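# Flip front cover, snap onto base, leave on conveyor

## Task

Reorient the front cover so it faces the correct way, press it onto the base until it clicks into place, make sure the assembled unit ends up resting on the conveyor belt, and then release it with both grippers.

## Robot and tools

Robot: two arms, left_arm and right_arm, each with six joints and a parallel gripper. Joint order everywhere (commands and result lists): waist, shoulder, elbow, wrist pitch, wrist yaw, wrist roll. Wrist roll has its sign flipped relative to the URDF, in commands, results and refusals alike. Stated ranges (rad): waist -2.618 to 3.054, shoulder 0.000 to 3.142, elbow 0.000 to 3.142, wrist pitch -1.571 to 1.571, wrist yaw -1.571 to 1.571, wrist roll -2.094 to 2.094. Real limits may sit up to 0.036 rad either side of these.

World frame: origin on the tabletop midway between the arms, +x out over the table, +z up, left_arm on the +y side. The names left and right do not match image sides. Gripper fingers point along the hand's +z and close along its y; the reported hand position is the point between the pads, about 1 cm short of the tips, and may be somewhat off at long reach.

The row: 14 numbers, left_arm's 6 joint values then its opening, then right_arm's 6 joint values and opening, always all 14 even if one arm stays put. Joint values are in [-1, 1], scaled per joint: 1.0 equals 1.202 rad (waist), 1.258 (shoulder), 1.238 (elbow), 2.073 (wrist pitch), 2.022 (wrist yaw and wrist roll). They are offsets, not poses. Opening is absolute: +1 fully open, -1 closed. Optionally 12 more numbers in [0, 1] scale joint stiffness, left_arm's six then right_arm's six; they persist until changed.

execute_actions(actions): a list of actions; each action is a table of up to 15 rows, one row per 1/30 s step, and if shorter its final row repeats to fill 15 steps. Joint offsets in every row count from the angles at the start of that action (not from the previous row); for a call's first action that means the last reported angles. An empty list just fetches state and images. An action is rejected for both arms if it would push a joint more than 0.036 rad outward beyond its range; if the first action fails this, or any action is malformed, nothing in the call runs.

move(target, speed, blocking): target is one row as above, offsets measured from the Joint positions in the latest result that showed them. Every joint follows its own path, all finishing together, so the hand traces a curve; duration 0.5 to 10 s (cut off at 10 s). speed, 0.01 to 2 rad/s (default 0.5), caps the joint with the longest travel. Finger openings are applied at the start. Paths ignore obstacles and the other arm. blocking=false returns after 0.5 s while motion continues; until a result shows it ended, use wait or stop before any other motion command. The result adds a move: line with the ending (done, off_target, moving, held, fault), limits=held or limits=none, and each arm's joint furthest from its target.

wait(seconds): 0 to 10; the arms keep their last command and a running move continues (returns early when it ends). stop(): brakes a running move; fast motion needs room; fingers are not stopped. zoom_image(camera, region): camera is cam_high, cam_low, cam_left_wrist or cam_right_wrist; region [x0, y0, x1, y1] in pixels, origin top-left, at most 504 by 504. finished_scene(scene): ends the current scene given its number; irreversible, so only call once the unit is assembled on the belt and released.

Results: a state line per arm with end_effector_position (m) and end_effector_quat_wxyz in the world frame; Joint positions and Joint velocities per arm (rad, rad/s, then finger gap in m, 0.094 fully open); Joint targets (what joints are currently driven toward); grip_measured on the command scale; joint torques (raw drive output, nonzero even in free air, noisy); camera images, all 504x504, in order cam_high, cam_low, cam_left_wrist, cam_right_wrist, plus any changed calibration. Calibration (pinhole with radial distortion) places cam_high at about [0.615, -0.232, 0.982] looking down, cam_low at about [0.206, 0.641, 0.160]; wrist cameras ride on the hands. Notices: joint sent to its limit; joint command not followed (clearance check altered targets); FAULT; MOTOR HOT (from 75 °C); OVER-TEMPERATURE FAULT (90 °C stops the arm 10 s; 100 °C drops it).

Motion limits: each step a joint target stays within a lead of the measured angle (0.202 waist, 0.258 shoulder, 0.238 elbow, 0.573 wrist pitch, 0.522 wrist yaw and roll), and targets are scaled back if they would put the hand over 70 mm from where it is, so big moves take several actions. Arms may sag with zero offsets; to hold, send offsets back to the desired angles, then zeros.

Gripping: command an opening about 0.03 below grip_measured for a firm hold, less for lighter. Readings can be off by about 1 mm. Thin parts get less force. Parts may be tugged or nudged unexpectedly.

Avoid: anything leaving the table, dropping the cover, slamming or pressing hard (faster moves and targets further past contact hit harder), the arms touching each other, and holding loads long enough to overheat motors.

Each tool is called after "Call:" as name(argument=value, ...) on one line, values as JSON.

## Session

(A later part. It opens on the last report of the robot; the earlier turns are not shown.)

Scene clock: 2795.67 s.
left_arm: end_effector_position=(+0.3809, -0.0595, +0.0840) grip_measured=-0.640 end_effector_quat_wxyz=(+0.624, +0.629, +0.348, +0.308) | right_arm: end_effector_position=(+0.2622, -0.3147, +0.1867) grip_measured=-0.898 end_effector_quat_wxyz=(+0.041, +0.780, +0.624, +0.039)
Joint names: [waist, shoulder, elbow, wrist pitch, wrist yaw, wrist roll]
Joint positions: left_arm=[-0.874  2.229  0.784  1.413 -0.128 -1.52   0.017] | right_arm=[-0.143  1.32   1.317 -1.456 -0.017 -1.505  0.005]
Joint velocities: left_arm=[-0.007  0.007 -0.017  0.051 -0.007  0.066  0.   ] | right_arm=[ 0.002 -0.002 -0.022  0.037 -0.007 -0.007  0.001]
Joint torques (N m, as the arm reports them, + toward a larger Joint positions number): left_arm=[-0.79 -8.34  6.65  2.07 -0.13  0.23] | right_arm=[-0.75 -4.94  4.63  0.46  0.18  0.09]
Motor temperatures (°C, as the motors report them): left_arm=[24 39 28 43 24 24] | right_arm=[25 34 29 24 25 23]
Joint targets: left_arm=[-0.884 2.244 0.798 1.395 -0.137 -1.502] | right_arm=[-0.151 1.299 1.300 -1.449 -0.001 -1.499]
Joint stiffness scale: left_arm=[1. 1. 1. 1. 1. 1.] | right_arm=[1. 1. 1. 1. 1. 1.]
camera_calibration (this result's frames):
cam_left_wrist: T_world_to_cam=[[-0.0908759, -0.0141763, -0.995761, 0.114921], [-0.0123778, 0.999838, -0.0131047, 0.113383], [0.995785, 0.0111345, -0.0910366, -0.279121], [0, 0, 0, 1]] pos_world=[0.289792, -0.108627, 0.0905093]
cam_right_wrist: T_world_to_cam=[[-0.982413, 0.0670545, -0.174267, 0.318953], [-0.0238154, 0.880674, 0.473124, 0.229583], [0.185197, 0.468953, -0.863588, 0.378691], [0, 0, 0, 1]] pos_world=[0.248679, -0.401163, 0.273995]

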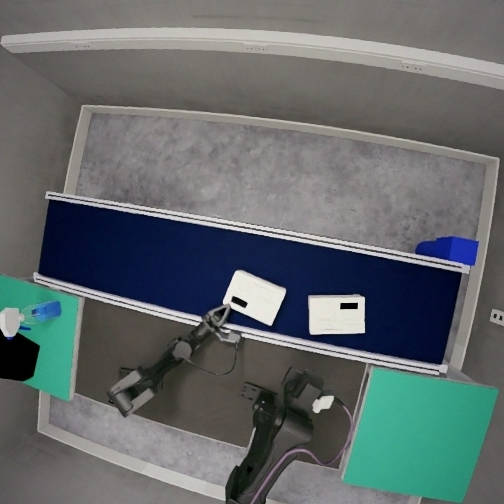

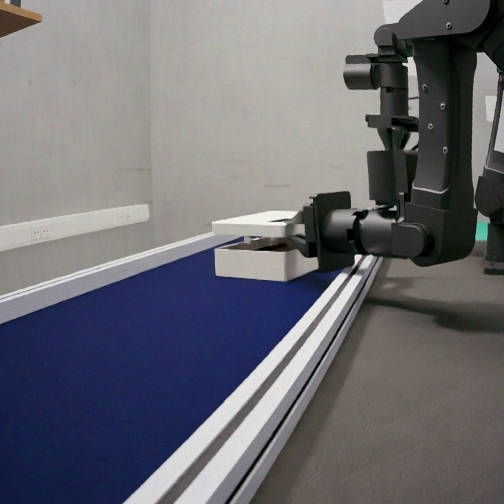

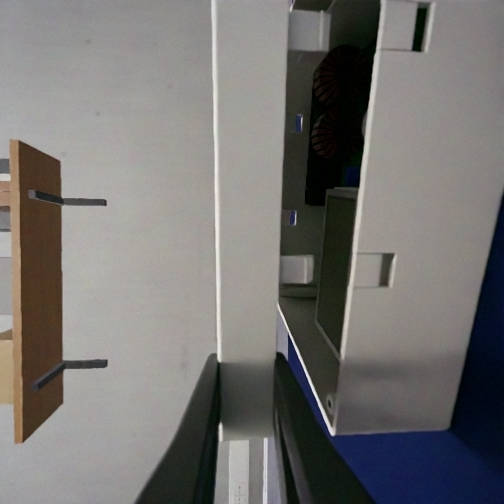

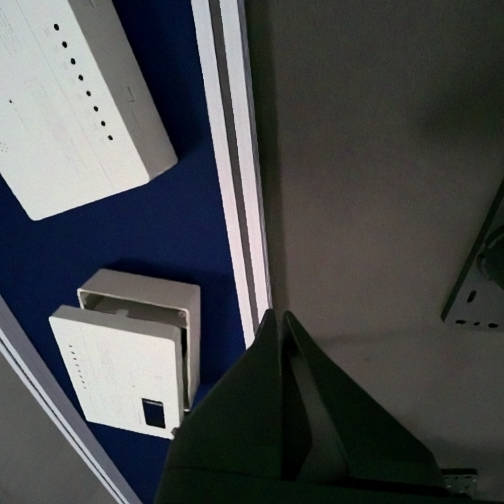

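Call:
execute_actions(actions=[[[-0.0083,0.012,0.0113,-0.010,-0.0045,0.0088,-0.665,-0.0067,-0.0167,-0.0137,0.0034,0.0079,0.003,-0.9],[-0.0083,0.012,0.0113,-0.012,-0.0045,0.0088,-0.665,-0.0067,-0.0167,-0.0137,0.0034,0.0079,0.003,-0.9],[-0.0083,0.012,0.0113,-0.014,-0.0045,0.0088,-0.665,-0.0067,-0.0167,-0.0137,0.0034,0.0079,0.003,-0.9],[-0.0083,0.012,0.0113,-0.016,-0.0045,0.0088,-0.665,-0.0067,-0.0167,-0.0137,0.0034,0.0079,0.003,-0.9],[-0.0083,0.012,0.0113,-0.018,-0.0045,0.0088,-0.665,-0.0067,-0.0167,-0.0137,0.0034,0.0079,0.003,-0.9],[-0.0083,0.012,0.0113,-0.020,-0.0045,0.0088,-0.665,-0.0067,-0.0167,-0.0137,0.0034,0.0079,0.003,-0.9],[-0.0083,0.012,0.0113,-0.022,-0.0045,0.0088,-0.665,-0.0067,-0.0167,-0.0137,0.0034,0.0079,0.003,-0.9]]])

Scene clock: 2916.17 s.
left_arm: end_effector_position=(+0.3809, -0.0594, +0.0838) grip_measured=-0.640 end_effector_quat_wxyz=(+0.624, +0.629, +0.348, +0.308) | right_arm: end_effector_position=(+0.2622, -0.3147, +0.1867) grip_measured=-0.898 end_effector_quat_wxyz=(+0.041, +0.780, +0.624, +0.039)
Joint names: [waist, shoulder, elbow, wrist pitch, wrist yaw, wrist roll]
Joint positions: left_arm=[-0.874  2.229  0.784  1.412 -0.129 -1.519  0.017] | right_arm=[-0.143  1.32   1.317 -1.456 -0.017 -1.505  0.005]
Joint velocities: left_arm=[ 0.007 -0.012  0.002  0.007 -0.007 -0.007 -0.   ] | right_arm=[-0.012  0.012 -0.012  0.007 -0.022 -0.007 -0.002]
Joint torques (N m, as the arm reports them, + toward a larger Joint positions number): left_arm=[-0.84 -8.23  6.61  1.83 -0.1   0.2 ] | right_arm=[-0.76 -4.95  4.63  0.46  0.18  0.08]
Motor temperatures (°C, as the motors report them): left_arm=[24 39 27 40 24 24] | right_arm=[25 33 29 24 25 23]
Joint targets: left_arm=[-0.884 2.244 0.798 1.367 -0.137 -1.502] | right_arm=[-0.151 1.299 1.300 -1.449 -0.001 -1.499]
Joint stiffness scale: left_arm=[1. 1. 1. 1. 1. 1.] | right_arm=[1. 1. 1. 1. 1. 1.]
camera_calibration (this result's frames):
cam_left_wrist: T_world_to_cam=[[-0.0918584, -0.014318, -0.995669, 0.115095], [-0.0127966, 0.999831, -0.0131972, 0.113487], [0.99569, 0.0115289, -0.092026, -0.27903], [0, 0, 0, 1]] pos_world=[0.289853, -0.108603, 0.0904167]
cam_right_wrist: T_world_to_cam=[[-0.982413, 0.0670545, -0.174267, 0.318953], [-0.0238154, 0.880674, 0.473124, 0.229583], [0.185197, 0.468953, -0.863588, 0.378691], [0, 0, 0, 1]] pos_world=[0.248679, -0.401163, 0.273995]

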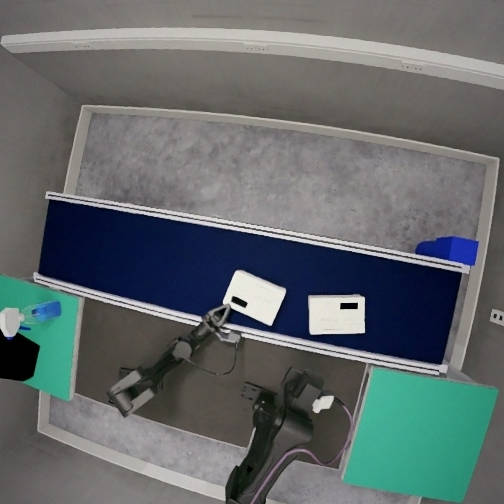

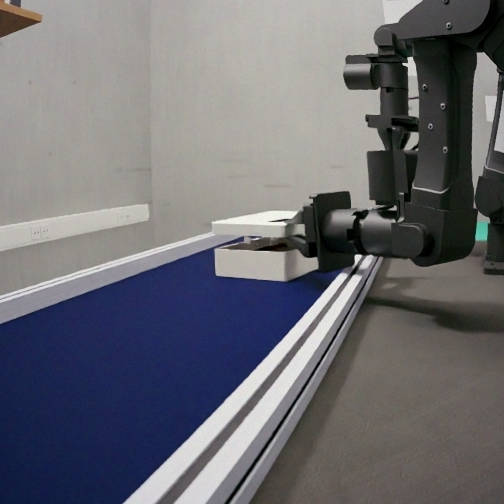

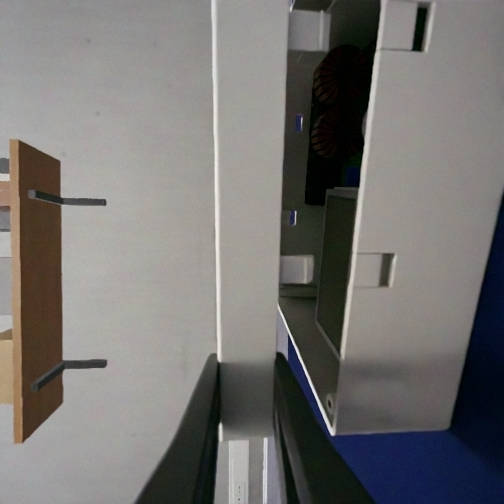

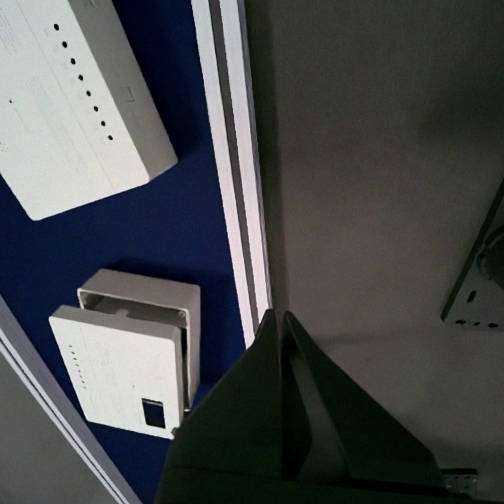

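Call:
execute_actions(actions=[[[-0.0083,0.012,0.0113,-0.023,-0.0045,0.0084,-0.665,-0.0067,-0.0167,-0.0137,0.0034,0.0079,0.003,-0.9],[-0.0083,0.012,0.0113,-0.025,-0.0045,0.0084,-0.665,-0.0067,-0.0167,-0.0137,0.0034,0.0079,0.003,-0.9],[-0.0083,0.012,0.0113,-0.027,-0.0045,0.0084,-0.665,-0.0067,-0.0167,-0.0137,0.0034,0.0079,0.003,-0.9],[-0.0083,0.012,0.0113,-0.029,-0.0045,0.0084,-0.665,-0.0067,-0.0167,-0.0137,0.0034,0.0079,0.003,-0.9],[-0.0083,0.012,0.0113,-0.031,-0.0045,0.0084,-0.665,-0.0067,-0.0167,-0.0137,0.0034,0.0079,0.003,-0.9],[-0.0083,0.012,0.0113,-0.033,-0.0045,0.0084,-0.665,-0.0067,-0.0167,-0.0137,0.0034,0.0079,0.003,-0.9]]])

Scene clock: 2930.47 s.
left_arm: end_effector_position=(+0.3809, -0.0594, +0.0835) grip_measured=-0.640 end_effector_quat_wxyz=(+0.623, +0.629, +0.349, +0.307) | right_arm: end_effector_position=(+0.2622, -0.3147, +0.1867) grip_measured=-0.898 end_effector_quat_wxyz=(+0.041, +0.780, +0.624, +0.039)
Joint names: [waist, shoulder, elbow, wrist pitch, wrist yaw, wrist roll]
Joint positions: left_arm=[-0.874  2.229  0.784  1.411 -0.129 -1.518  0.017] | right_arm=[-0.143  1.32   1.317 -1.456 -0.017 -1.505  0.005]
Joint velocities: left_arm=[ 0.007 -0.022 -0.017  0.037 -0.051  0.037 -0.   ] | right_arm=[ 0.022 -0.007 -0.007 -0.066  0.066 -0.037  0.001]
Joint torques (N m, as the arm reports them, + toward a larger Joint positions number): left_arm=[-0.88 -8.48  6.63  1.63 -0.1   0.16] | right_arm=[-0.75 -4.94  4.63  0.46  0.18  0.09]
Motor temperatures (°C, as the motors report them): left_arm=[24 39 27 39 24 24] | right_arm=[25 33 29 24 25 23]
Joint targets: left_arm=[-0.884 2.244 0.798 1.344 -0.137 -1.502] | right_arm=[-0.151 1.299 1.300 -1.449 -0.001 -1.499]
Joint stiffness scale: left_arm=[1. 1. 1. 1. 1. 1.] | right_arm=[1. 1. 1. 1. 1. 1.]
camera_calibration (this result's frames):
cam_left_wrist: T_world_to_cam=[[-0.0936196, -0.0142634, -0.995506, 0.115385], [-0.0132391, 0.999827, -0.0130802, 0.113577], [0.99552, 0.011955, -0.0937922, -0.278858], [0, 0, 0, 1]] pos_world=[0.289914, -0.108578, 0.0901971]
cam_right_wrist: T_world_to_cam=[[-0.982439, 0.0666747, -0.174264, 0.31884], [-0.0241465, 0.880685, 0.473086, 0.22968], [0.185014, 0.468986, -0.863609, 0.378753], [0, 0, 0, 1]] pos_world=[0.248712, -0.401165, 0.273998]

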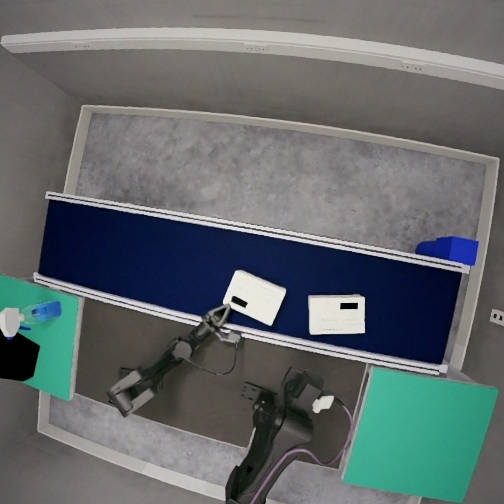

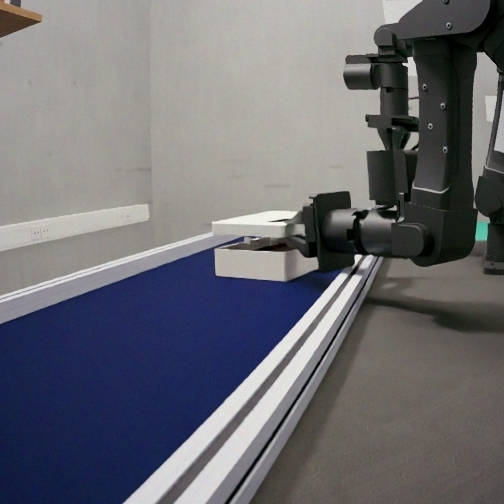

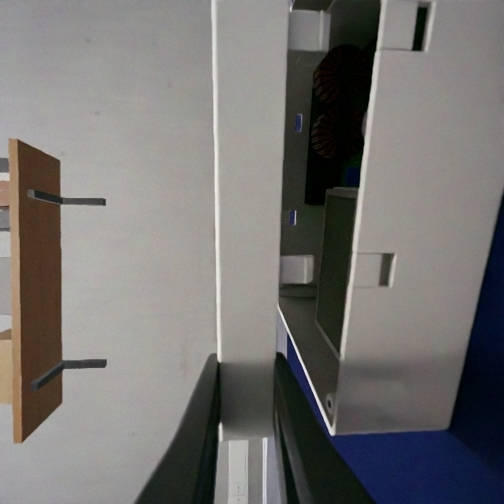

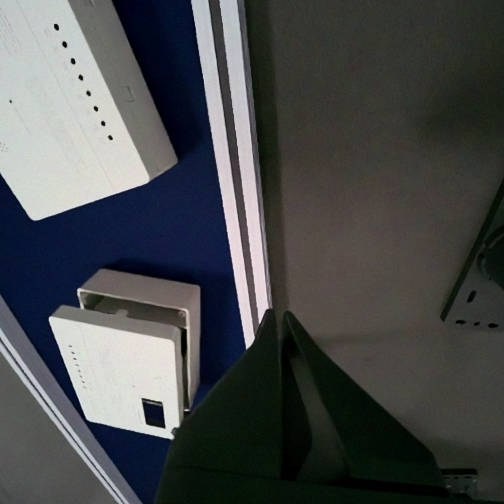

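Call:
zoom_image(camera="cam_low", region=[260, 215, 330, 275])

Call:
zoom_image(camera="cam_left_wrist", region=[200, 280, 460, 504])

Region (260, 215, 330, 275) of cam_low's 504x504 image, scaled by 7.200, with more detail than that image has; it fills the top 432 rows of this view, and the rest is white.

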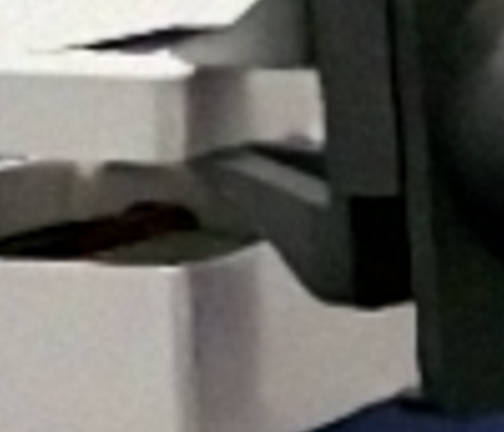

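Region (200, 280, 460, 504) of cam_left_wrist's 504x504 image, scaled by 1.938, with more detail than that image has; it fills the top 434 rows of this view, and the rest is white.

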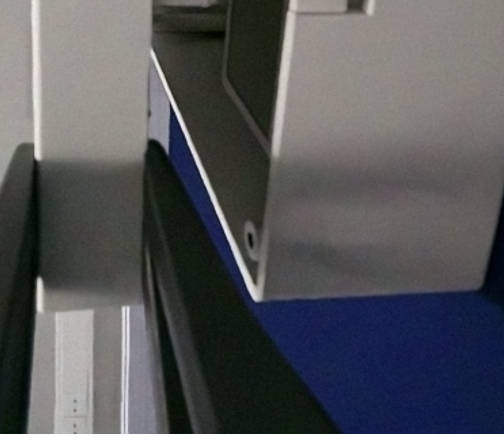

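Call:
execute_actions(actions=[[[-0.0083,0.006,0.0113,-0.0323,-0.0045,0.0079,-0.665,-0.0067,-0.0167,-0.0137,0.0034,0.0079,0.003,-0.9],[-0.0083,0.000,0.0113,-0.0323,-0.0045,0.0079,-0.665,-0.0067,-0.0167,-0.0137,0.0034,0.0079,0.003,-0.9],[-0.0083,-0.005,0.0113,-0.0323,-0.0045,0.0079,-0.665,-0.0067,-0.0167,-0.0137,0.0034,0.0079,0.003,-0.9],[-0.0083,-0.010,0.0113,-0.033,-0.0045,0.0079,-0.665,-0.0067,-0.0167,-0.0137,0.0034,0.0079,0.003,-0.9],[-0.0083,-0.014,0.0113,-0.035,-0.0045,0.0079,-0.665,-0.0067,-0.0167,-0.0137,0.0034,0.0079,0.003,-0.9],[-0.0083,-0.017,0.0113,-0.037,-0.0045,0.0079,-0.665,-0.0067,-0.0167,-0.0137,0.0034,0.0079,0.003,-0.9],[-0.0083,-0.020,0.0113,-0.039,-0.0045,0.0079,-0.665,-0.0067,-0.0167,-0.0137,0.0034,0.0079,0.003,-0.9],[-0.0083,-0.022,0.0113,-0.041,-0.0045,0.0079,-0.665,-0.0067,-0.0167,-0.0137,0.0034,0.0079,0.003,-0.9],[-0.0083,-0.024,0.0113,-0.043,-0.0045,0.0079,-0.665,-0.0067,-0.0167,-0.0137,0.0034,0.0079,0.003,-0.9],[-0.0083,-0.026,0.0113,-0.045,-0.0045,0.0079,-0.665,-0.0067,-0.0167,-0.0137,0.0034,0.0079,0.003,-0.9],[-0.0083,-0.028,0.0113,-0.047,-0.0045,0.0079,-0.665,-0.0067,-0.0167,-0.0137,0.0034,0.0079,0.003,-0.9],[-0.0083,-0.030,0.0113,-0.048,-0.0045,0.0079,-0.665,-0.0067,-0.0167,-0.0137,0.0034,0.0079,0.003,-0.9]]])

Scene clock: 3050.97 s.
left_arm: end_effector_position=(+0.3812, -0.0593, +0.0816) grip_measured=-0.640 end_effector_quat_wxyz=(+0.613, +0.638, +0.354, +0.303) | right_arm: end_effector_position=(+0.2622, -0.3147, +0.1867) grip_measured=-0.898 end_effector_quat_wxyz=(+0.041, +0.780, +0.624, +0.039)
Joint names: [waist, shoulder, elbow, wrist pitch, wrist yaw, wrist roll]
Joint positions: left_arm=[-0.874  2.205  0.784  1.356 -0.13  -1.515  0.017] | right_arm=[-0.143  1.32   1.317 -1.456 -0.017 -1.505  0.005]
Joint velocities: left_arm=[-0.002 -0.012  0.002 -0.154  0.007  0.022 -0.   ] | right_arm=[ 0.002 -0.002  0.007 -0.081 -0.081  0.007  0.001]
Joint torques (N m, as the arm reports them, + toward a larger Joint positions number): left_arm=[ -0.85 -10.07   6.73   1.9   -0.12   0.15] | right_arm=[-0.75 -4.94  4.62  0.46  0.18  0.09]
Motor temperatures (°C, as the motors report them): left_arm=[24 39 27 35 24 24] | right_arm=[25 32 29 24 25 23]
Joint targets: left_arm=[-0.884 2.191 0.798 1.311 -0.138 -1.502] | right_arm=[-0.151 1.299 1.300 -1.449 -0.001 -1.499]
Joint stiffness scale: left_arm=[1. 1. 1. 1. 1. 1.] | right_arm=[1. 1. 1. 1. 1. 1.]
camera_calibration (this result's frames):
cam_left_wrist: T_world_to_cam=[[-0.118427, 0.00459066, -0.992952, 0.123928], [-0.0145985, 0.999873, 0.00636377, 0.112431], [0.992855, 0.0152492, -0.118345, -0.276053], [0, 0, 0, 1]] pos_world=[0.290398, -0.108776, 0.0896698]
cam_right_wrist: T_world_to_cam=[[-0.982439, 0.0666747, -0.174264, 0.31884], [-0.0241465, 0.880685, 0.473086, 0.22968], [0.185014, 0.468986, -0.863609, 0.378753], [0, 0, 0, 1]] pos_world=[0.248712, -0.401165, 0.273998]

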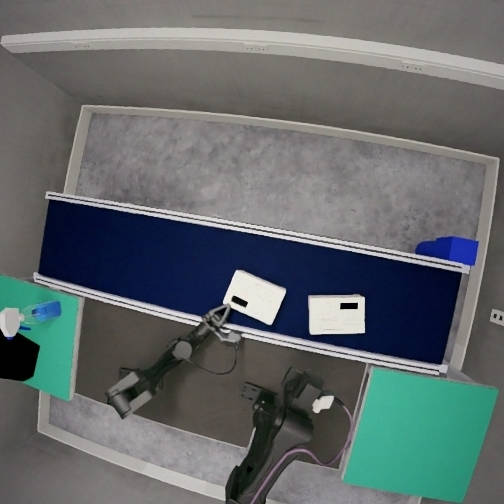

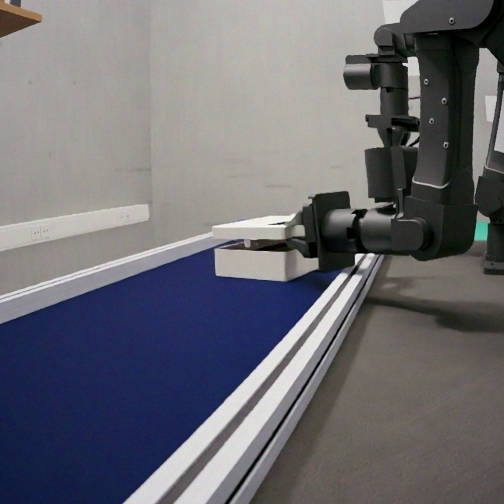

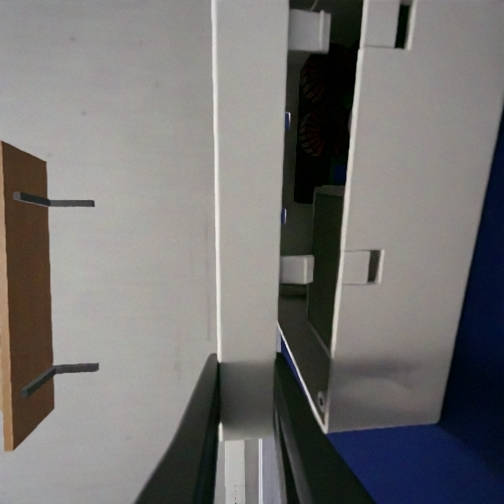

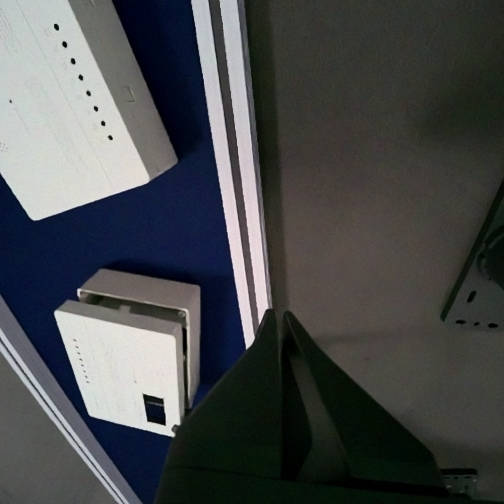

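Call:
execute_actions(actions=[])

Call:
zoom_image(camera="cam_low", region=[200, 195, 340, 290])

Call:
zoom_image(camera="cam_left_wrist", region=[240, 0, 460, 320])

Scene clock: 3060.77 s.
left_arm: end_effector_position=(+0.3813, -0.0591, +0.0813) grip_measured=-0.640 end_effector_quat_wxyz=(+0.612, +0.639, +0.355, +0.302) | right_arm: end_effector_position=(+0.2622, -0.3147, +0.1867) grip_measured=-0.898 end_effector_quat_wxyz=(+0.041, +0.780, +0.624, +0.039)
Joint names: [waist, shoulder, elbow, wrist pitch, wrist yaw, wrist roll]
Joint positions: left_arm=[-0.874  2.204  0.784  1.351 -0.131 -1.513  0.017] | right_arm=[-0.143  1.32   1.317 -1.456 -0.017 -1.505  0.005]
Joint velocities: left_arm=[ 0.002 -0.012  0.007 -0.022  0.037  0.022  0.001] | right_arm=[ 0.022  0.002  0.017 -0.081  0.081 -0.022 -0.001]
Joint torques (N m, as the arm reports them, + toward a larger Joint positions number): left_arm=[-0.84 -9.94  6.72  1.87 -0.08  0.13] | right_arm=[-0.76 -4.95  4.63  0.46  0.18  0.08]
Motor temperatures (°C, as the motors report them): left_arm=[24 40 27 36 24 24] | right_arm=[25 32 29 24 25 23]
Joint targets: left_arm=[-0.884 2.191 0.798 1.311 -0.138 -1.502] | right_arm=[-0.151 1.299 1.300 -1.449 -0.001 -1.499]
Joint stiffness scale: left_arm=[1. 1. 1. 1. 1. 1.] | right_arm=[1. 1. 1. 1. 1. 1.]
camera_calibration (this result's frames):
cam_left_wrist: T_world_to_cam=[[-0.121636, 0.00440577, -0.992565, 0.124851], [-0.0158721, 0.999854, 0.0063832, 0.11274], [0.992448, 0.0165305, -0.121548, -0.275701], [0, 0, 0, 1]] pos_world=[0.290595, -0.108716, 0.0896924]
cam_right_wrist: T_world_to_cam=[[-0.982439, 0.0666747, -0.174264, 0.31884], [-0.0241465, 0.880685, 0.473086, 0.22968], [0.185014, 0.468986, -0.863609, 0.378753], [0, 0, 0, 1]] pos_world=[0.248712, -0.401165, 0.273998]

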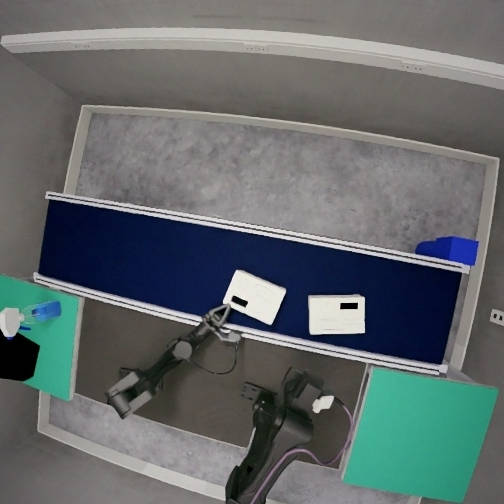

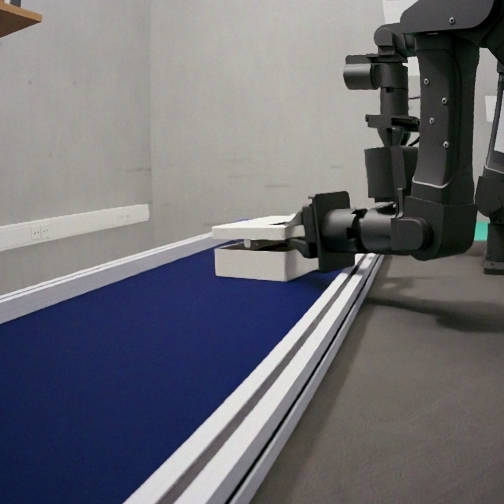

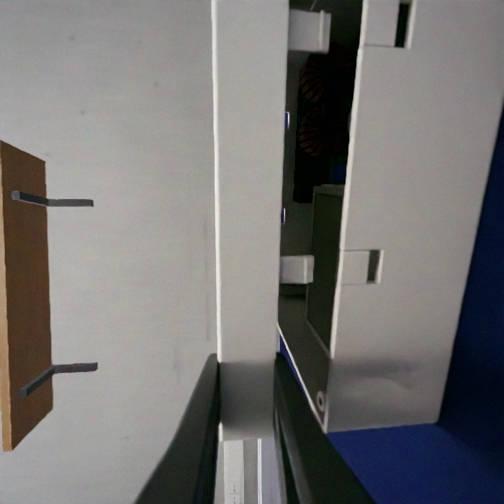

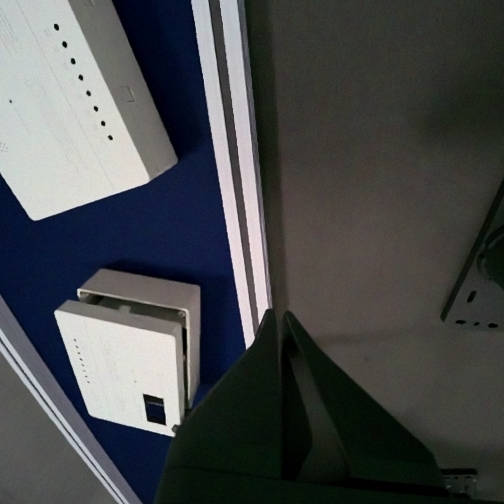

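Region (200, 195, 340, 290) of cam_low's 504x504 image, scaled by 3.600, with more detail than that image has; it fills the top 342 rows of this view, and the rest is white.

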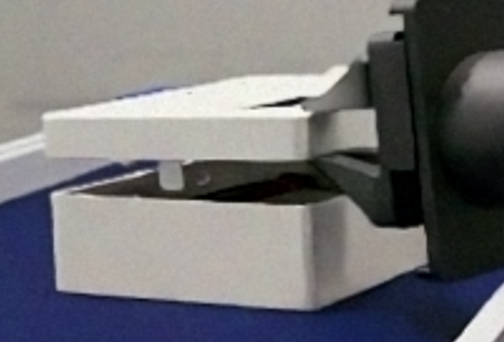

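Region (240, 0, 460, 320) of cam_left_wrist's 504x504 image, scaled by 1.575, with more detail than that image has; it fills the left 346 columns of this view, and the rest is white.

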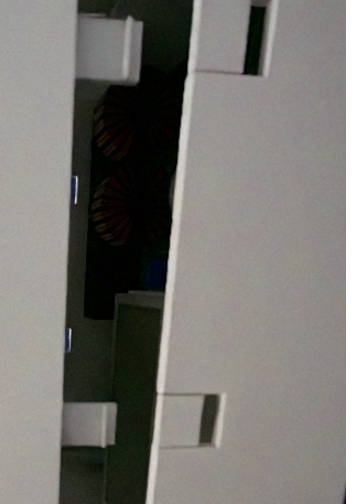

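Call:
execute_actions(actions=[[[-0.0083,-0.012,0.0113,-0.021,-0.0058,0.0054,-0.665,-0.0067,-0.0167,-0.0137,0.0034,0.0079,0.003,-0.9],[-0.0083,-0.014,0.0113,-0.024,-0.0058,0.0054,-0.665,-0.0067,-0.0167,-0.0137,0.0034,0.0079,0.003,-0.9],[-0.0083,-0.016,0.0113,-0.027,-0.0058,0.0054,-0.665,-0.0067,-0.0167,-0.0137,0.0034,0.0079,0.003,-0.9],[-0.0083,-0.018,0.0113,-0.030,-0.0058,0.0054,-0.665,-0.0067,-0.0167,-0.0137,0.0034,0.0079,0.003,-0.9],[-0.0083,-0.020,0.0113,-0.033,-0.0058,0.0054,-0.665,-0.0067,-0.0167,-0.0137,0.0034,0.0079,0.003,-0.9],[-0.0083,-0.022,0.0113,-0.036,-0.0058,0.0054,-0.665,-0.0067,-0.0167,-0.0137,0.0034,0.0079,0.003,-0.9],[-0.0083,-0.0235,0.0113,-0.038,-0.0058,0.0054,-0.665,-0.0067,-0.0167,-0.0137,0.0034,0.0079,0.003,-0.9],[-0.0083,-0.025,0.0113,-0.040,-0.0058,0.0054,-0.665,-0.0067,-0.0167,-0.0137,0.0034,0.0079,0.003,-0.9],[-0.0083,-0.026,0.0113,-0.042,-0.0058,0.0054,-0.665,-0.0067,-0.0167,-0.0137,0.0034,0.0079,0.003,-0.9]]])

Call:
wait(seconds=0.5)

Scene clock: 3092.90 s.
left_arm: end_effector_position=(+0.3814, -0.0587, +0.0799) grip_measured=-0.640 end_effector_quat_wxyz=(+0.603, +0.646, +0.359, +0.300) | right_arm: end_effector_position=(+0.2622, -0.3147, +0.1867) grip_measured=-0.898 end_effector_quat_wxyz=(+0.041, +0.780, +0.624, +0.039)
Joint names: [waist, shoulder, elbow, wrist pitch, wrist yaw, wrist roll]
Joint positions: left_arm=[-0.874  2.185  0.784  1.308 -0.133 -1.512  0.017] | right_arm=[-0.143  1.32   1.317 -1.456 -0.017 -1.505  0.005]
Joint velocities: left_arm=[ 0.002 -0.002 -0.012 -0.081  0.037  0.007 -0.   ] | right_arm=[ 0.012  0.007 -0.017  0.007  0.007  0.022  0.   ]
Joint torques (N m, as the arm reports them, + toward a larger Joint positions number): left_arm=[ -0.77 -10.19   6.91   1.85  -0.12   0.12] | right_arm=[-0.76 -4.94  4.63  0.46  0.18  0.09]
Motor temperatures (°C, as the motors report them): left_arm=[24 41 27 36 24 24] | right_arm=[25 32 29 24 25 23]
Joint targets: left_arm=[-0.884 2.171 0.798 1.264 -0.143 -1.502] | right_arm=[-0.151 1.299 1.300 -1.449 -0.001 -1.499]
Joint stiffness scale: left_arm=[1. 1. 1. 1. 1. 1.] | right_arm=[1. 1. 1. 1. 1. 1.]
camera_calibration (this result's frames):
cam_left_wrist: T_world_to_cam=[[-0.140488, 0.0203896, -0.989872, 0.131304], [-0.0175543, 0.999579, 0.0230809, 0.111646], [0.989927, 0.0206191, -0.140071, -0.27327], [0, 0, 0, 1]] pos_world=[0.290924, -0.108642, 0.0891203]
cam_right_wrist: T_world_to_cam=[[-0.982439, 0.0666747, -0.174264, 0.31884], [-0.0241465, 0.880685, 0.473086, 0.22968], [0.185014, 0.468986, -0.863609, 0.378753], [0, 0, 0, 1]] pos_world=[0.248712, -0.401165, 0.273998]

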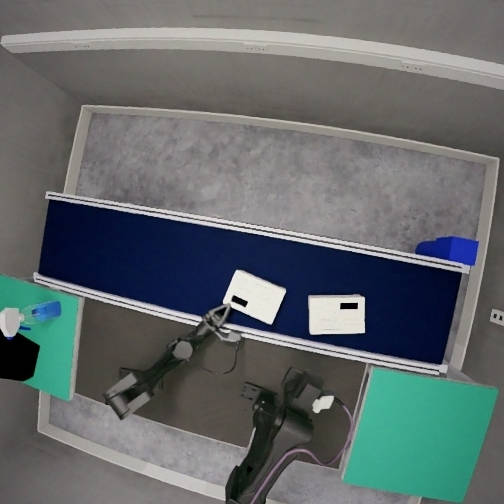

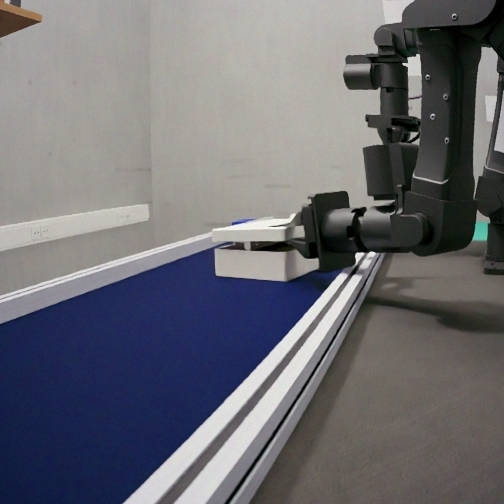

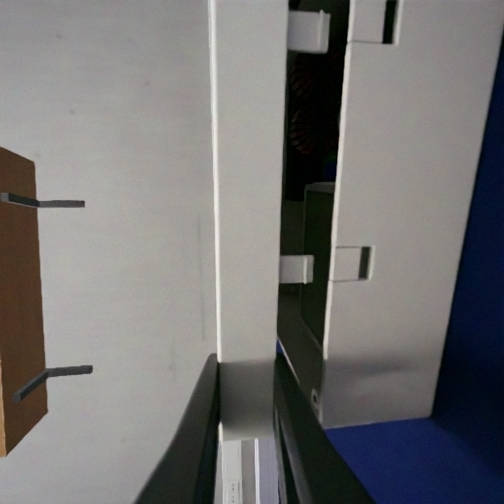

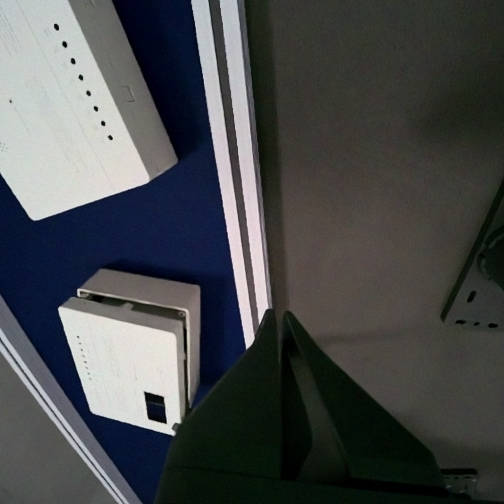

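Scene clock: 3093.40 s.
left_arm: end_effector_position=(+0.3814, -0.0587, +0.0799) grip_measured=-0.640 end_effector_quat_wxyz=(+0.603, +0.646, +0.359, +0.300) | right_arm: end_effector_position=(+0.2622, -0.3147, +0.1867) grip_measured=-0.898 end_effector_quat_wxyz=(+0.041, +0.780, +0.624, +0.039)
Joint names: [waist, shoulder, elbow, wrist pitch, wrist yaw, wrist roll]
Joint positions: left_arm=[-0.874  2.185  0.784  1.308 -0.133 -1.512  0.017] | right_arm=[-0.143  1.32   1.317 -1.456 -0.017 -1.505  0.005]
Joint velocities: left_arm=[ 0.017 -0.032  0.027  0.022  0.066 -0.051 -0.   ] | right_arm=[ 0.002 -0.007 -0.002 -0.007  0.051  0.022 -0.   ]
Joint torques (N m, as the arm reports them, + toward a larger Joint positions number): left_arm=[ -0.75 -10.06   6.96   1.86  -0.12   0.12] | right_arm=[-0.75 -4.94  4.62  0.45  0.18  0.09]
Motor temperatures (°C, as the motors report them): left_arm=[24 41 27 36 24 24] | right_arm=[25 32 29 24 25 23]
Joint targets: left_arm=[-0.884 2.171 0.798 1.264 -0.143 -1.502] | right_arm=[-0.151 1.299 1.300 -1.449 -0.001 -1.499]
Joint stiffness scale: left_arm=[1. 1. 1. 1. 1. 1.] | right_arm=[1. 1. 1. 1. 1. 1.]
wait: 0.50 s; at rest by 0.17 s
camera_calibration (this result's frames):
cam_left_wrist: T_world_to_cam=[[-0.140472, 0.0203624, -0.989875, 0.131302], [-0.0179345, 0.999572, 0.023107, 0.111734], [0.989922, 0.0209988, -0.140047, -0.273287], [0, 0, 0, 1]] pos_world=[0.290981, -0.108621, 0.0891176]
cam_right_wrist: T_world_to_cam=[[-0.982439, 0.0666747, -0.174264, 0.31884], [-0.0241465, 0.880685, 0.473086, 0.22968], [0.185014, 0.468986, -0.863609, 0.378753], [0, 0, 0, 1]] pos_world=[0.248712, -0.401165, 0.273998]

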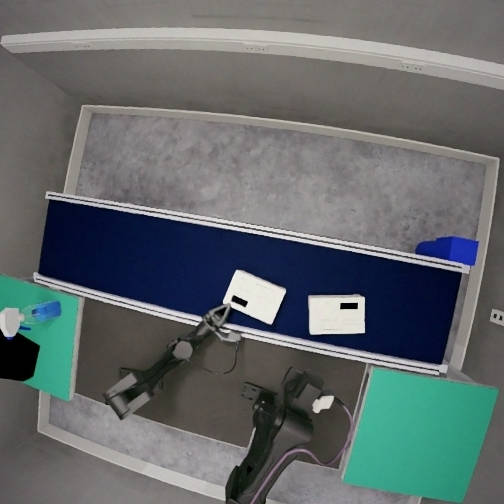

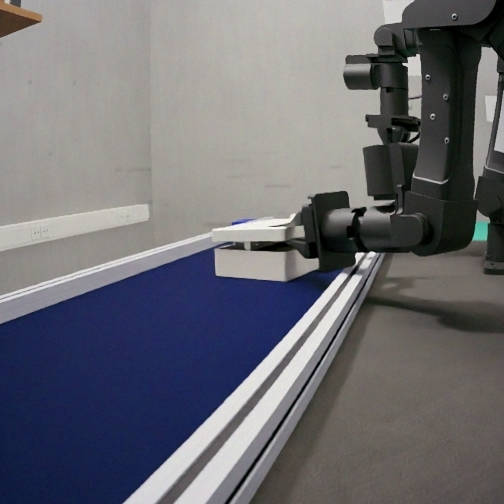

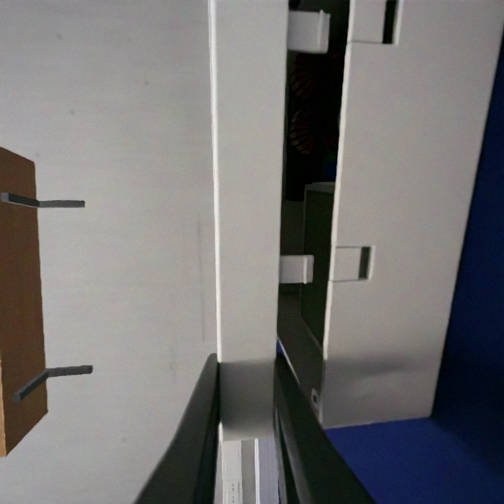

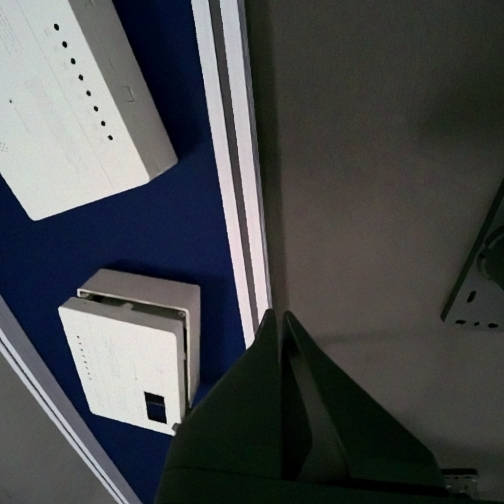

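Call:
zoom_image(camera="cam_low", region=[200, 195, 340, 290])

Call:
zoom_image(camera="cam_left_wrist", region=[240, 0, 460, 320])

Call:
zoom_image(camera="cam_right_wrist", region=[30, 250, 230, 450])

Region (200, 195, 340, 290) of cam_low's 504x504 image, scaled by 3.600, with more detail than that image has; it fills the top 342 rows of this view, and the rest is white.

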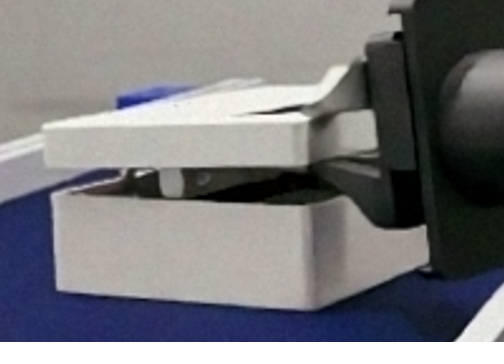

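Region (240, 0, 460, 320) of cam_left_wrist's 504x504 image, scaled by 1.575, with more detail than that image has; it fills the left 346 columns of this view, and the rest is white.

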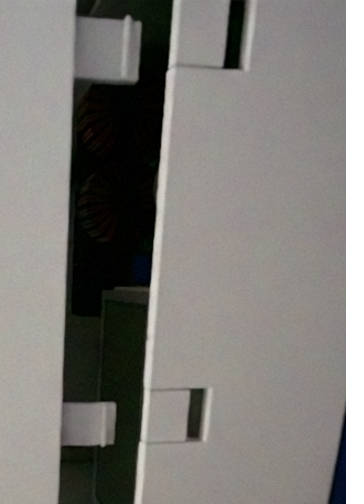

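Region (30, 250, 230, 450) of cam_right_wrist's 504x504 image, scaled by 2.520, with more detail than that image has.

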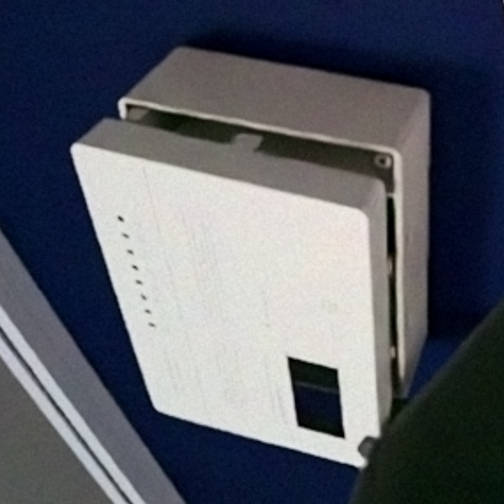

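Call:
execute_actions(actions=[[[-0.0083,-0.0111,0.0113,-0.016,-0.005,0.005,-0.665,0.005,0.0,0.0,0.0034,0.0079,0.003,-0.95],[-0.0083,-0.0111,0.0113,-0.016,-0.005,0.005,-0.665,0.012,0.01,0.01,0.0034,0.0079,0.003,-0.95],[-0.0083,-0.0111,0.0113,-0.016,-0.005,0.005,-0.665,0.022,0.025,0.022,0.0034,0.0079,0.003,-0.95],[-0.0083,-0.0111,0.0113,-0.016,-0.005,0.005,-0.665,0.034,0.042,0.037,0.0034,0.0079,0.003,-0.95],[-0.0083,-0.0111,0.0113,-0.016,-0.005,0.005,-0.665,0.046,0.060,0.053,0.0034,0.0079,0.003,-0.95],[-0.0083,-0.0111,0.0113,-0.016,-0.005,0.005,-0.665,0.058,0.078,0.069,0.0034,0.0079,0.003,-0.95],[-0.0083,-0.0111,0.0113,-0.016,-0.005,0.005,-0.665,0.070,0.096,0.085,0.0034,0.0079,0.003,-0.95],[-0.0083,-0.0111,0.0113,-0.016,-0.005,0.005,-0.665,0.082,0.114,0.101,0.0034,0.0079,0.003,-0.95],[-0.0083,-0.0111,0.0113,-0.016,-0.005,0.005,-0.665,0.094,0.132,0.117,0.0034,0.0079,0.003,-0.95],[-0.0083,-0.0111,0.0113,-0.016,-0.005,0.005,-0.665,0.106,0.150,0.133,0.0034,0.0079,0.003,-0.95],[-0.0083,-0.0111,0.0113,-0.016,-0.005,0.005,-0.665,0.118,0.168,0.149,0.0034,0.0079,0.003,-0.95],[-0.0083,-0.0111,0.0113,-0.016,-0.005,0.005,-0.665,0.130,0.186,0.165,0.0034,0.0079,0.003,-0.95],[-0.0083,-0.0111,0.0113,-0.016,-0.005,0.005,-0.665,0.142,0.204,0.181,0.0034,0.0079,0.003,-0.95],[-0.0083,-0.0111,0.0113,-0.016,-0.005,0.005,-0.665,0.154,0.222,0.197,0.0034,0.0079,0.003,-0.95],[-0.0083,-0.0111,0.0113,-0.016,-0.005,0.005,-0.665,0.166,0.240,0.213,0.0034,0.0079,0.003,-0.95]]])

Scene clock: 3213.90 s.
left_arm: end_effector_position=(+0.3814, -0.0587, +0.0799) grip_measured=-0.640 end_effector_quat_wxyz=(+0.603, +0.646, +0.359, +0.300) | right_arm: end_effector_position=(+0.3240, -0.2848, +0.1773) grip_measured=-0.948 end_effector_quat_wxyz=(+0.014, +0.726, +0.687, +0.020)
Joint names: [waist, shoulder, elbow, wrist pitch, wrist yaw, wrist roll]
Joint positions: left_arm=[-0.874  2.185  0.784  1.308 -0.133 -1.512  0.017] | right_arm=[ 0.023  1.58   1.51  -1.454 -0.014 -1.504  0.002]
Joint velocities: left_arm=[ 0.012 -0.022 -0.007 -0.022 -0.095  0.007  0.001] | right_arm=[ 0.408  0.628  0.574  0.007 -0.022  0.11  -0.001]
Joint torques (N m, as the arm reports them, + toward a larger Joint positions number): left_arm=[ -0.77 -10.06   6.85   1.95  -0.13   0.13] | right_arm=[ 0.79 -5.42  8.93  0.33  0.12  0.09]
Motor temperatures (°C, as the motors report them): left_arm=[24 42 27 35 24 24] | right_arm=[25 32 29 24 25 23]
Joint targets: left_arm=[-0.884 2.171 0.798 1.274 -0.144 -1.502] | right_arm=[0.056 1.621 1.581 -1.449 -0.002 -1.499]
Joint stiffness scale: left_arm=[1. 1. 1. 1. 1. 1.] | right_arm=[1. 1. 1. 1. 1. 1.]
camera_calibration (this result's frames):
cam_left_wrist: T_world_to_cam=[[-0.140472, 0.0203624, -0.989875, 0.131302], [-0.0179345, 0.999572, 0.023107, 0.111734], [0.989922, 0.0209988, -0.140047, -0.273287], [0, 0, 0, 1]] pos_world=[0.290981, -0.108621, 0.0891176]
cam_right_wrist: T_world_to_cam=[[-0.989148, -0.0967172, -0.110601, 0.320224], [-0.138786, 0.862132, 0.487305, 0.238663], [0.0482222, 0.497367, -0.866199, 0.398071], [0, 0, 0, 1]] pos_world=[0.330676, -0.372776, 0.263924]

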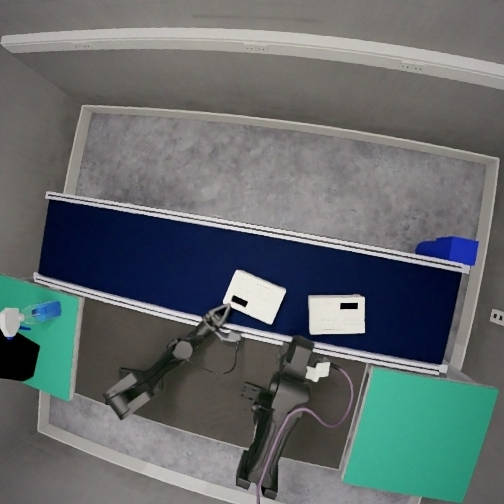

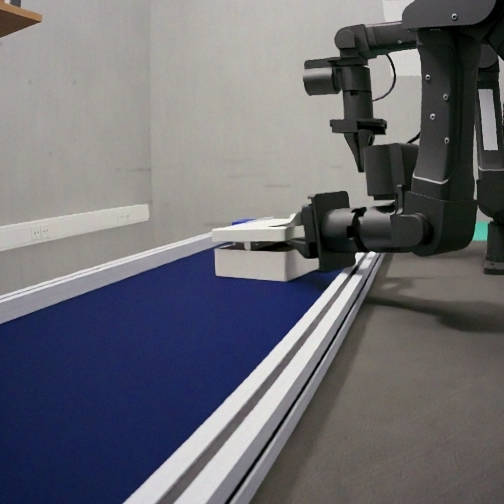

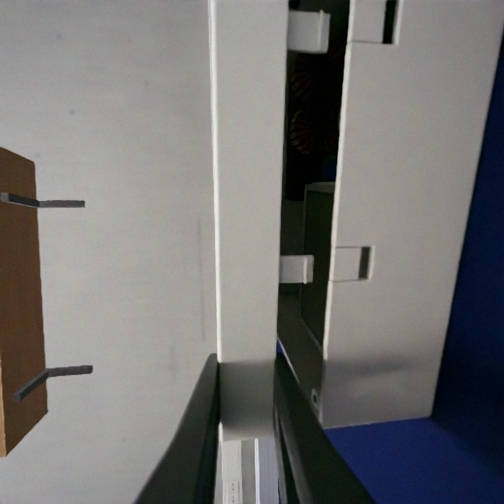

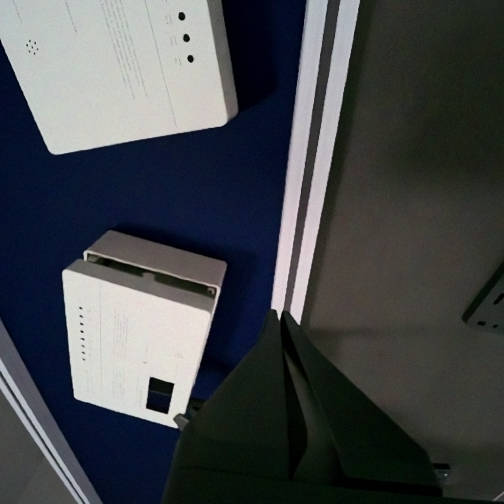

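Call:
execute_actions(actions=[[[-0.0083,-0.0111,0.0113,-0.016,-0.005,0.005,-0.665,0.030,0.036,0.060,0.0,0.007,0.002,-0.95],[-0.0083,-0.0111,0.0113,-0.016,-0.005,0.005,-0.665,0.036,0.044,0.066,0.0,0.007,0.002,-0.95],[-0.0083,-0.0111,0.0113,-0.016,-0.005,0.005,-0.665,0.045,0.056,0.075,0.0,0.007,0.002,-0.95],[-0.0083,-0.0111,0.0113,-0.016,-0.005,0.005,-0.665,0.056,0.071,0.087,0.0,0.007,0.002,-0.95],[-0.0083,-0.0111,0.0113,-0.016,-0.005,0.005,-0.665,0.068,0.088,0.101,0.0,0.007,0.002,-0.95],[-0.0083,-0.0111,0.0113,-0.016,-0.005,0.005,-0.665,0.080,0.105,0.116,0.0,0.007,0.002,-0.95],[-0.0083,-0.0111,0.0113,-0.016,-0.005,0.005,-0.665,0.092,0.122,0.131,-0.001,0.007,0.002,-0.95],[-0.0083,-0.0111,0.0113,-0.016,-0.005,0.005,-0.665,0.104,0.139,0.146,-0.001,0.007,0.002,-0.95],[-0.0083,-0.0111,0.0113,-0.016,-0.005,0.005,-0.665,0.116,0.156,0.161,-0.002,0.007,0.002,-0.95],[-0.0083,-0.0111,0.0113,-0.016,-0.005,0.005,-0.665,0.128,0.173,0.176,-0.002,0.007,0.002,-0.95],[-0.0083,-0.0111,0.0113,-0.016,-0.005,0.005,-0.665,0.140,0.190,0.191,-0.003,0.007,0.002,-0.95],[-0.0083,-0.0111,0.0113,-0.016,-0.005,0.005,-0.665,0.152,0.207,0.206,-0.003,0.007,0.002,-0.95],[-0.0083,-0.0111,0.0113,-0.016,-0.005,0.005,-0.665,0.164,0.224,0.221,-0.004,0.007,0.002,-0.95],[-0.0083,-0.0111,0.0113,-0.016,-0.005,0.005,-0.665,0.176,0.241,0.236,-0.004,0.007,0.002,-0.95],[-0.0083,-0.0111,0.0113,-0.016,-0.005,0.005,-0.665,0.188,0.258,0.251,-0.005,0.007,0.002,-0.95]]])

Scene clock: 3233.43 s.
left_arm: end_effector_position=(+0.3814, -0.0587, +0.0799) grip_measured=-0.640 end_effector_quat_wxyz=(+0.603, +0.646, +0.359, +0.300) | right_arm: end_effector_position=(+0.3899, -0.2263, +0.1542) grip_measured=-0.948 end_effector_quat_wxyz=(-0.004, +0.656, +0.754, +0.005)
Joint names: [waist, shoulder, elbow, wrist pitch, wrist yaw, wrist roll]
Joint positions: left_arm=[-0.874  2.185  0.784  1.308 -0.133 -1.512  0.017] | right_arm=[ 0.216  1.868  1.753 -1.454 -0.012 -1.503  0.002]
Joint velocities: left_arm=[-0.002 -0.007  0.007 -0.037 -0.081  0.037 -0.001] | right_arm=[ 0.383  0.652  0.525 -0.081 -0.007  0.037  0.   ]
Joint torques (N m, as the arm reports them, + toward a larger Joint positions number): left_arm=[ -0.85 -10.13   6.85   1.94  -0.11   0.11] | right_arm=[ 0.92 -8.57  8.46  0.09  0.12  0.05]
Motor temperatures (°C, as the motors report them): left_arm=[24 42 27 36 24 24] | right_arm=[25 33 32 24 25 23]
Joint targets: left_arm=[-0.884 2.171 0.798 1.274 -0.144 -1.502] | right_arm=[0.249 1.904 1.821 -1.465 -0.000 -1.500]
Joint stiffness scale: left_arm=[1. 1. 1. 1. 1. 1.] | right_arm=[1. 1. 1. 1. 1. 1.]
camera_calibration (this result's frames):
cam_left_wrist: T_world_to_cam=[[-0.140472, 0.0203624, -0.989875, 0.131302], [-0.0179345, 0.999572, 0.023107, 0.111734], [0.989922, 0.0209988, -0.140047, -0.273287], [0, 0, 0, 1]] pos_world=[0.290981, -0.108621, 0.0891176]
cam_right_wrist: T_world_to_cam=[[-0.95598, -0.285832, -0.066354, 0.326011], [-0.280186, 0.822002, 0.495792, 0.253359], [-0.0871698, 0.492558, -0.865903, 0.397388], [0, 0, 0, 1]] pos_world=[0.417287, -0.310814, 0.240118]

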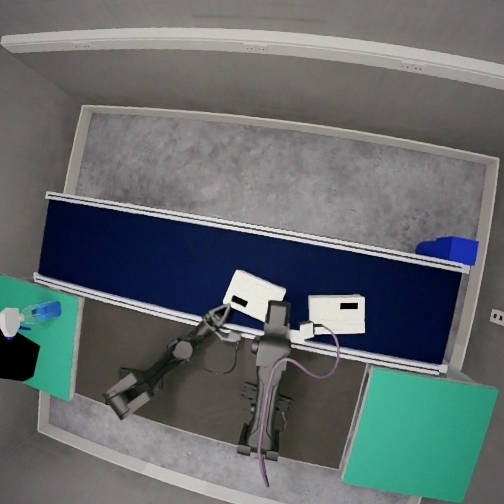

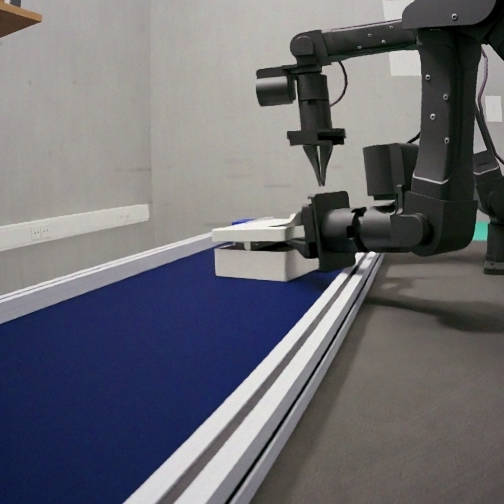

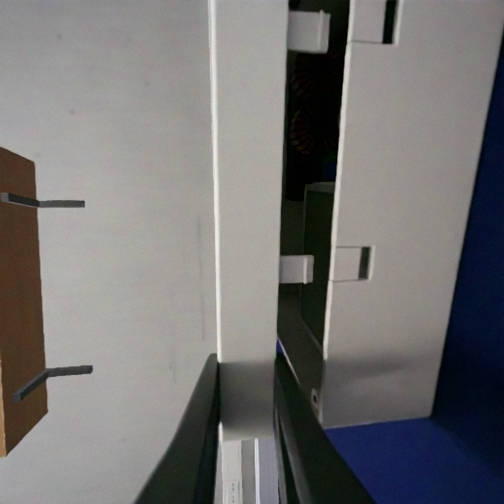

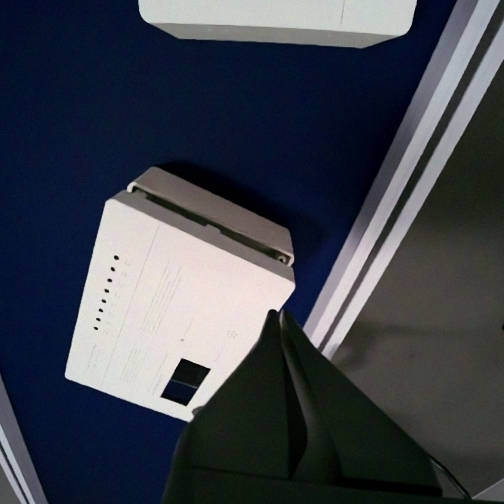

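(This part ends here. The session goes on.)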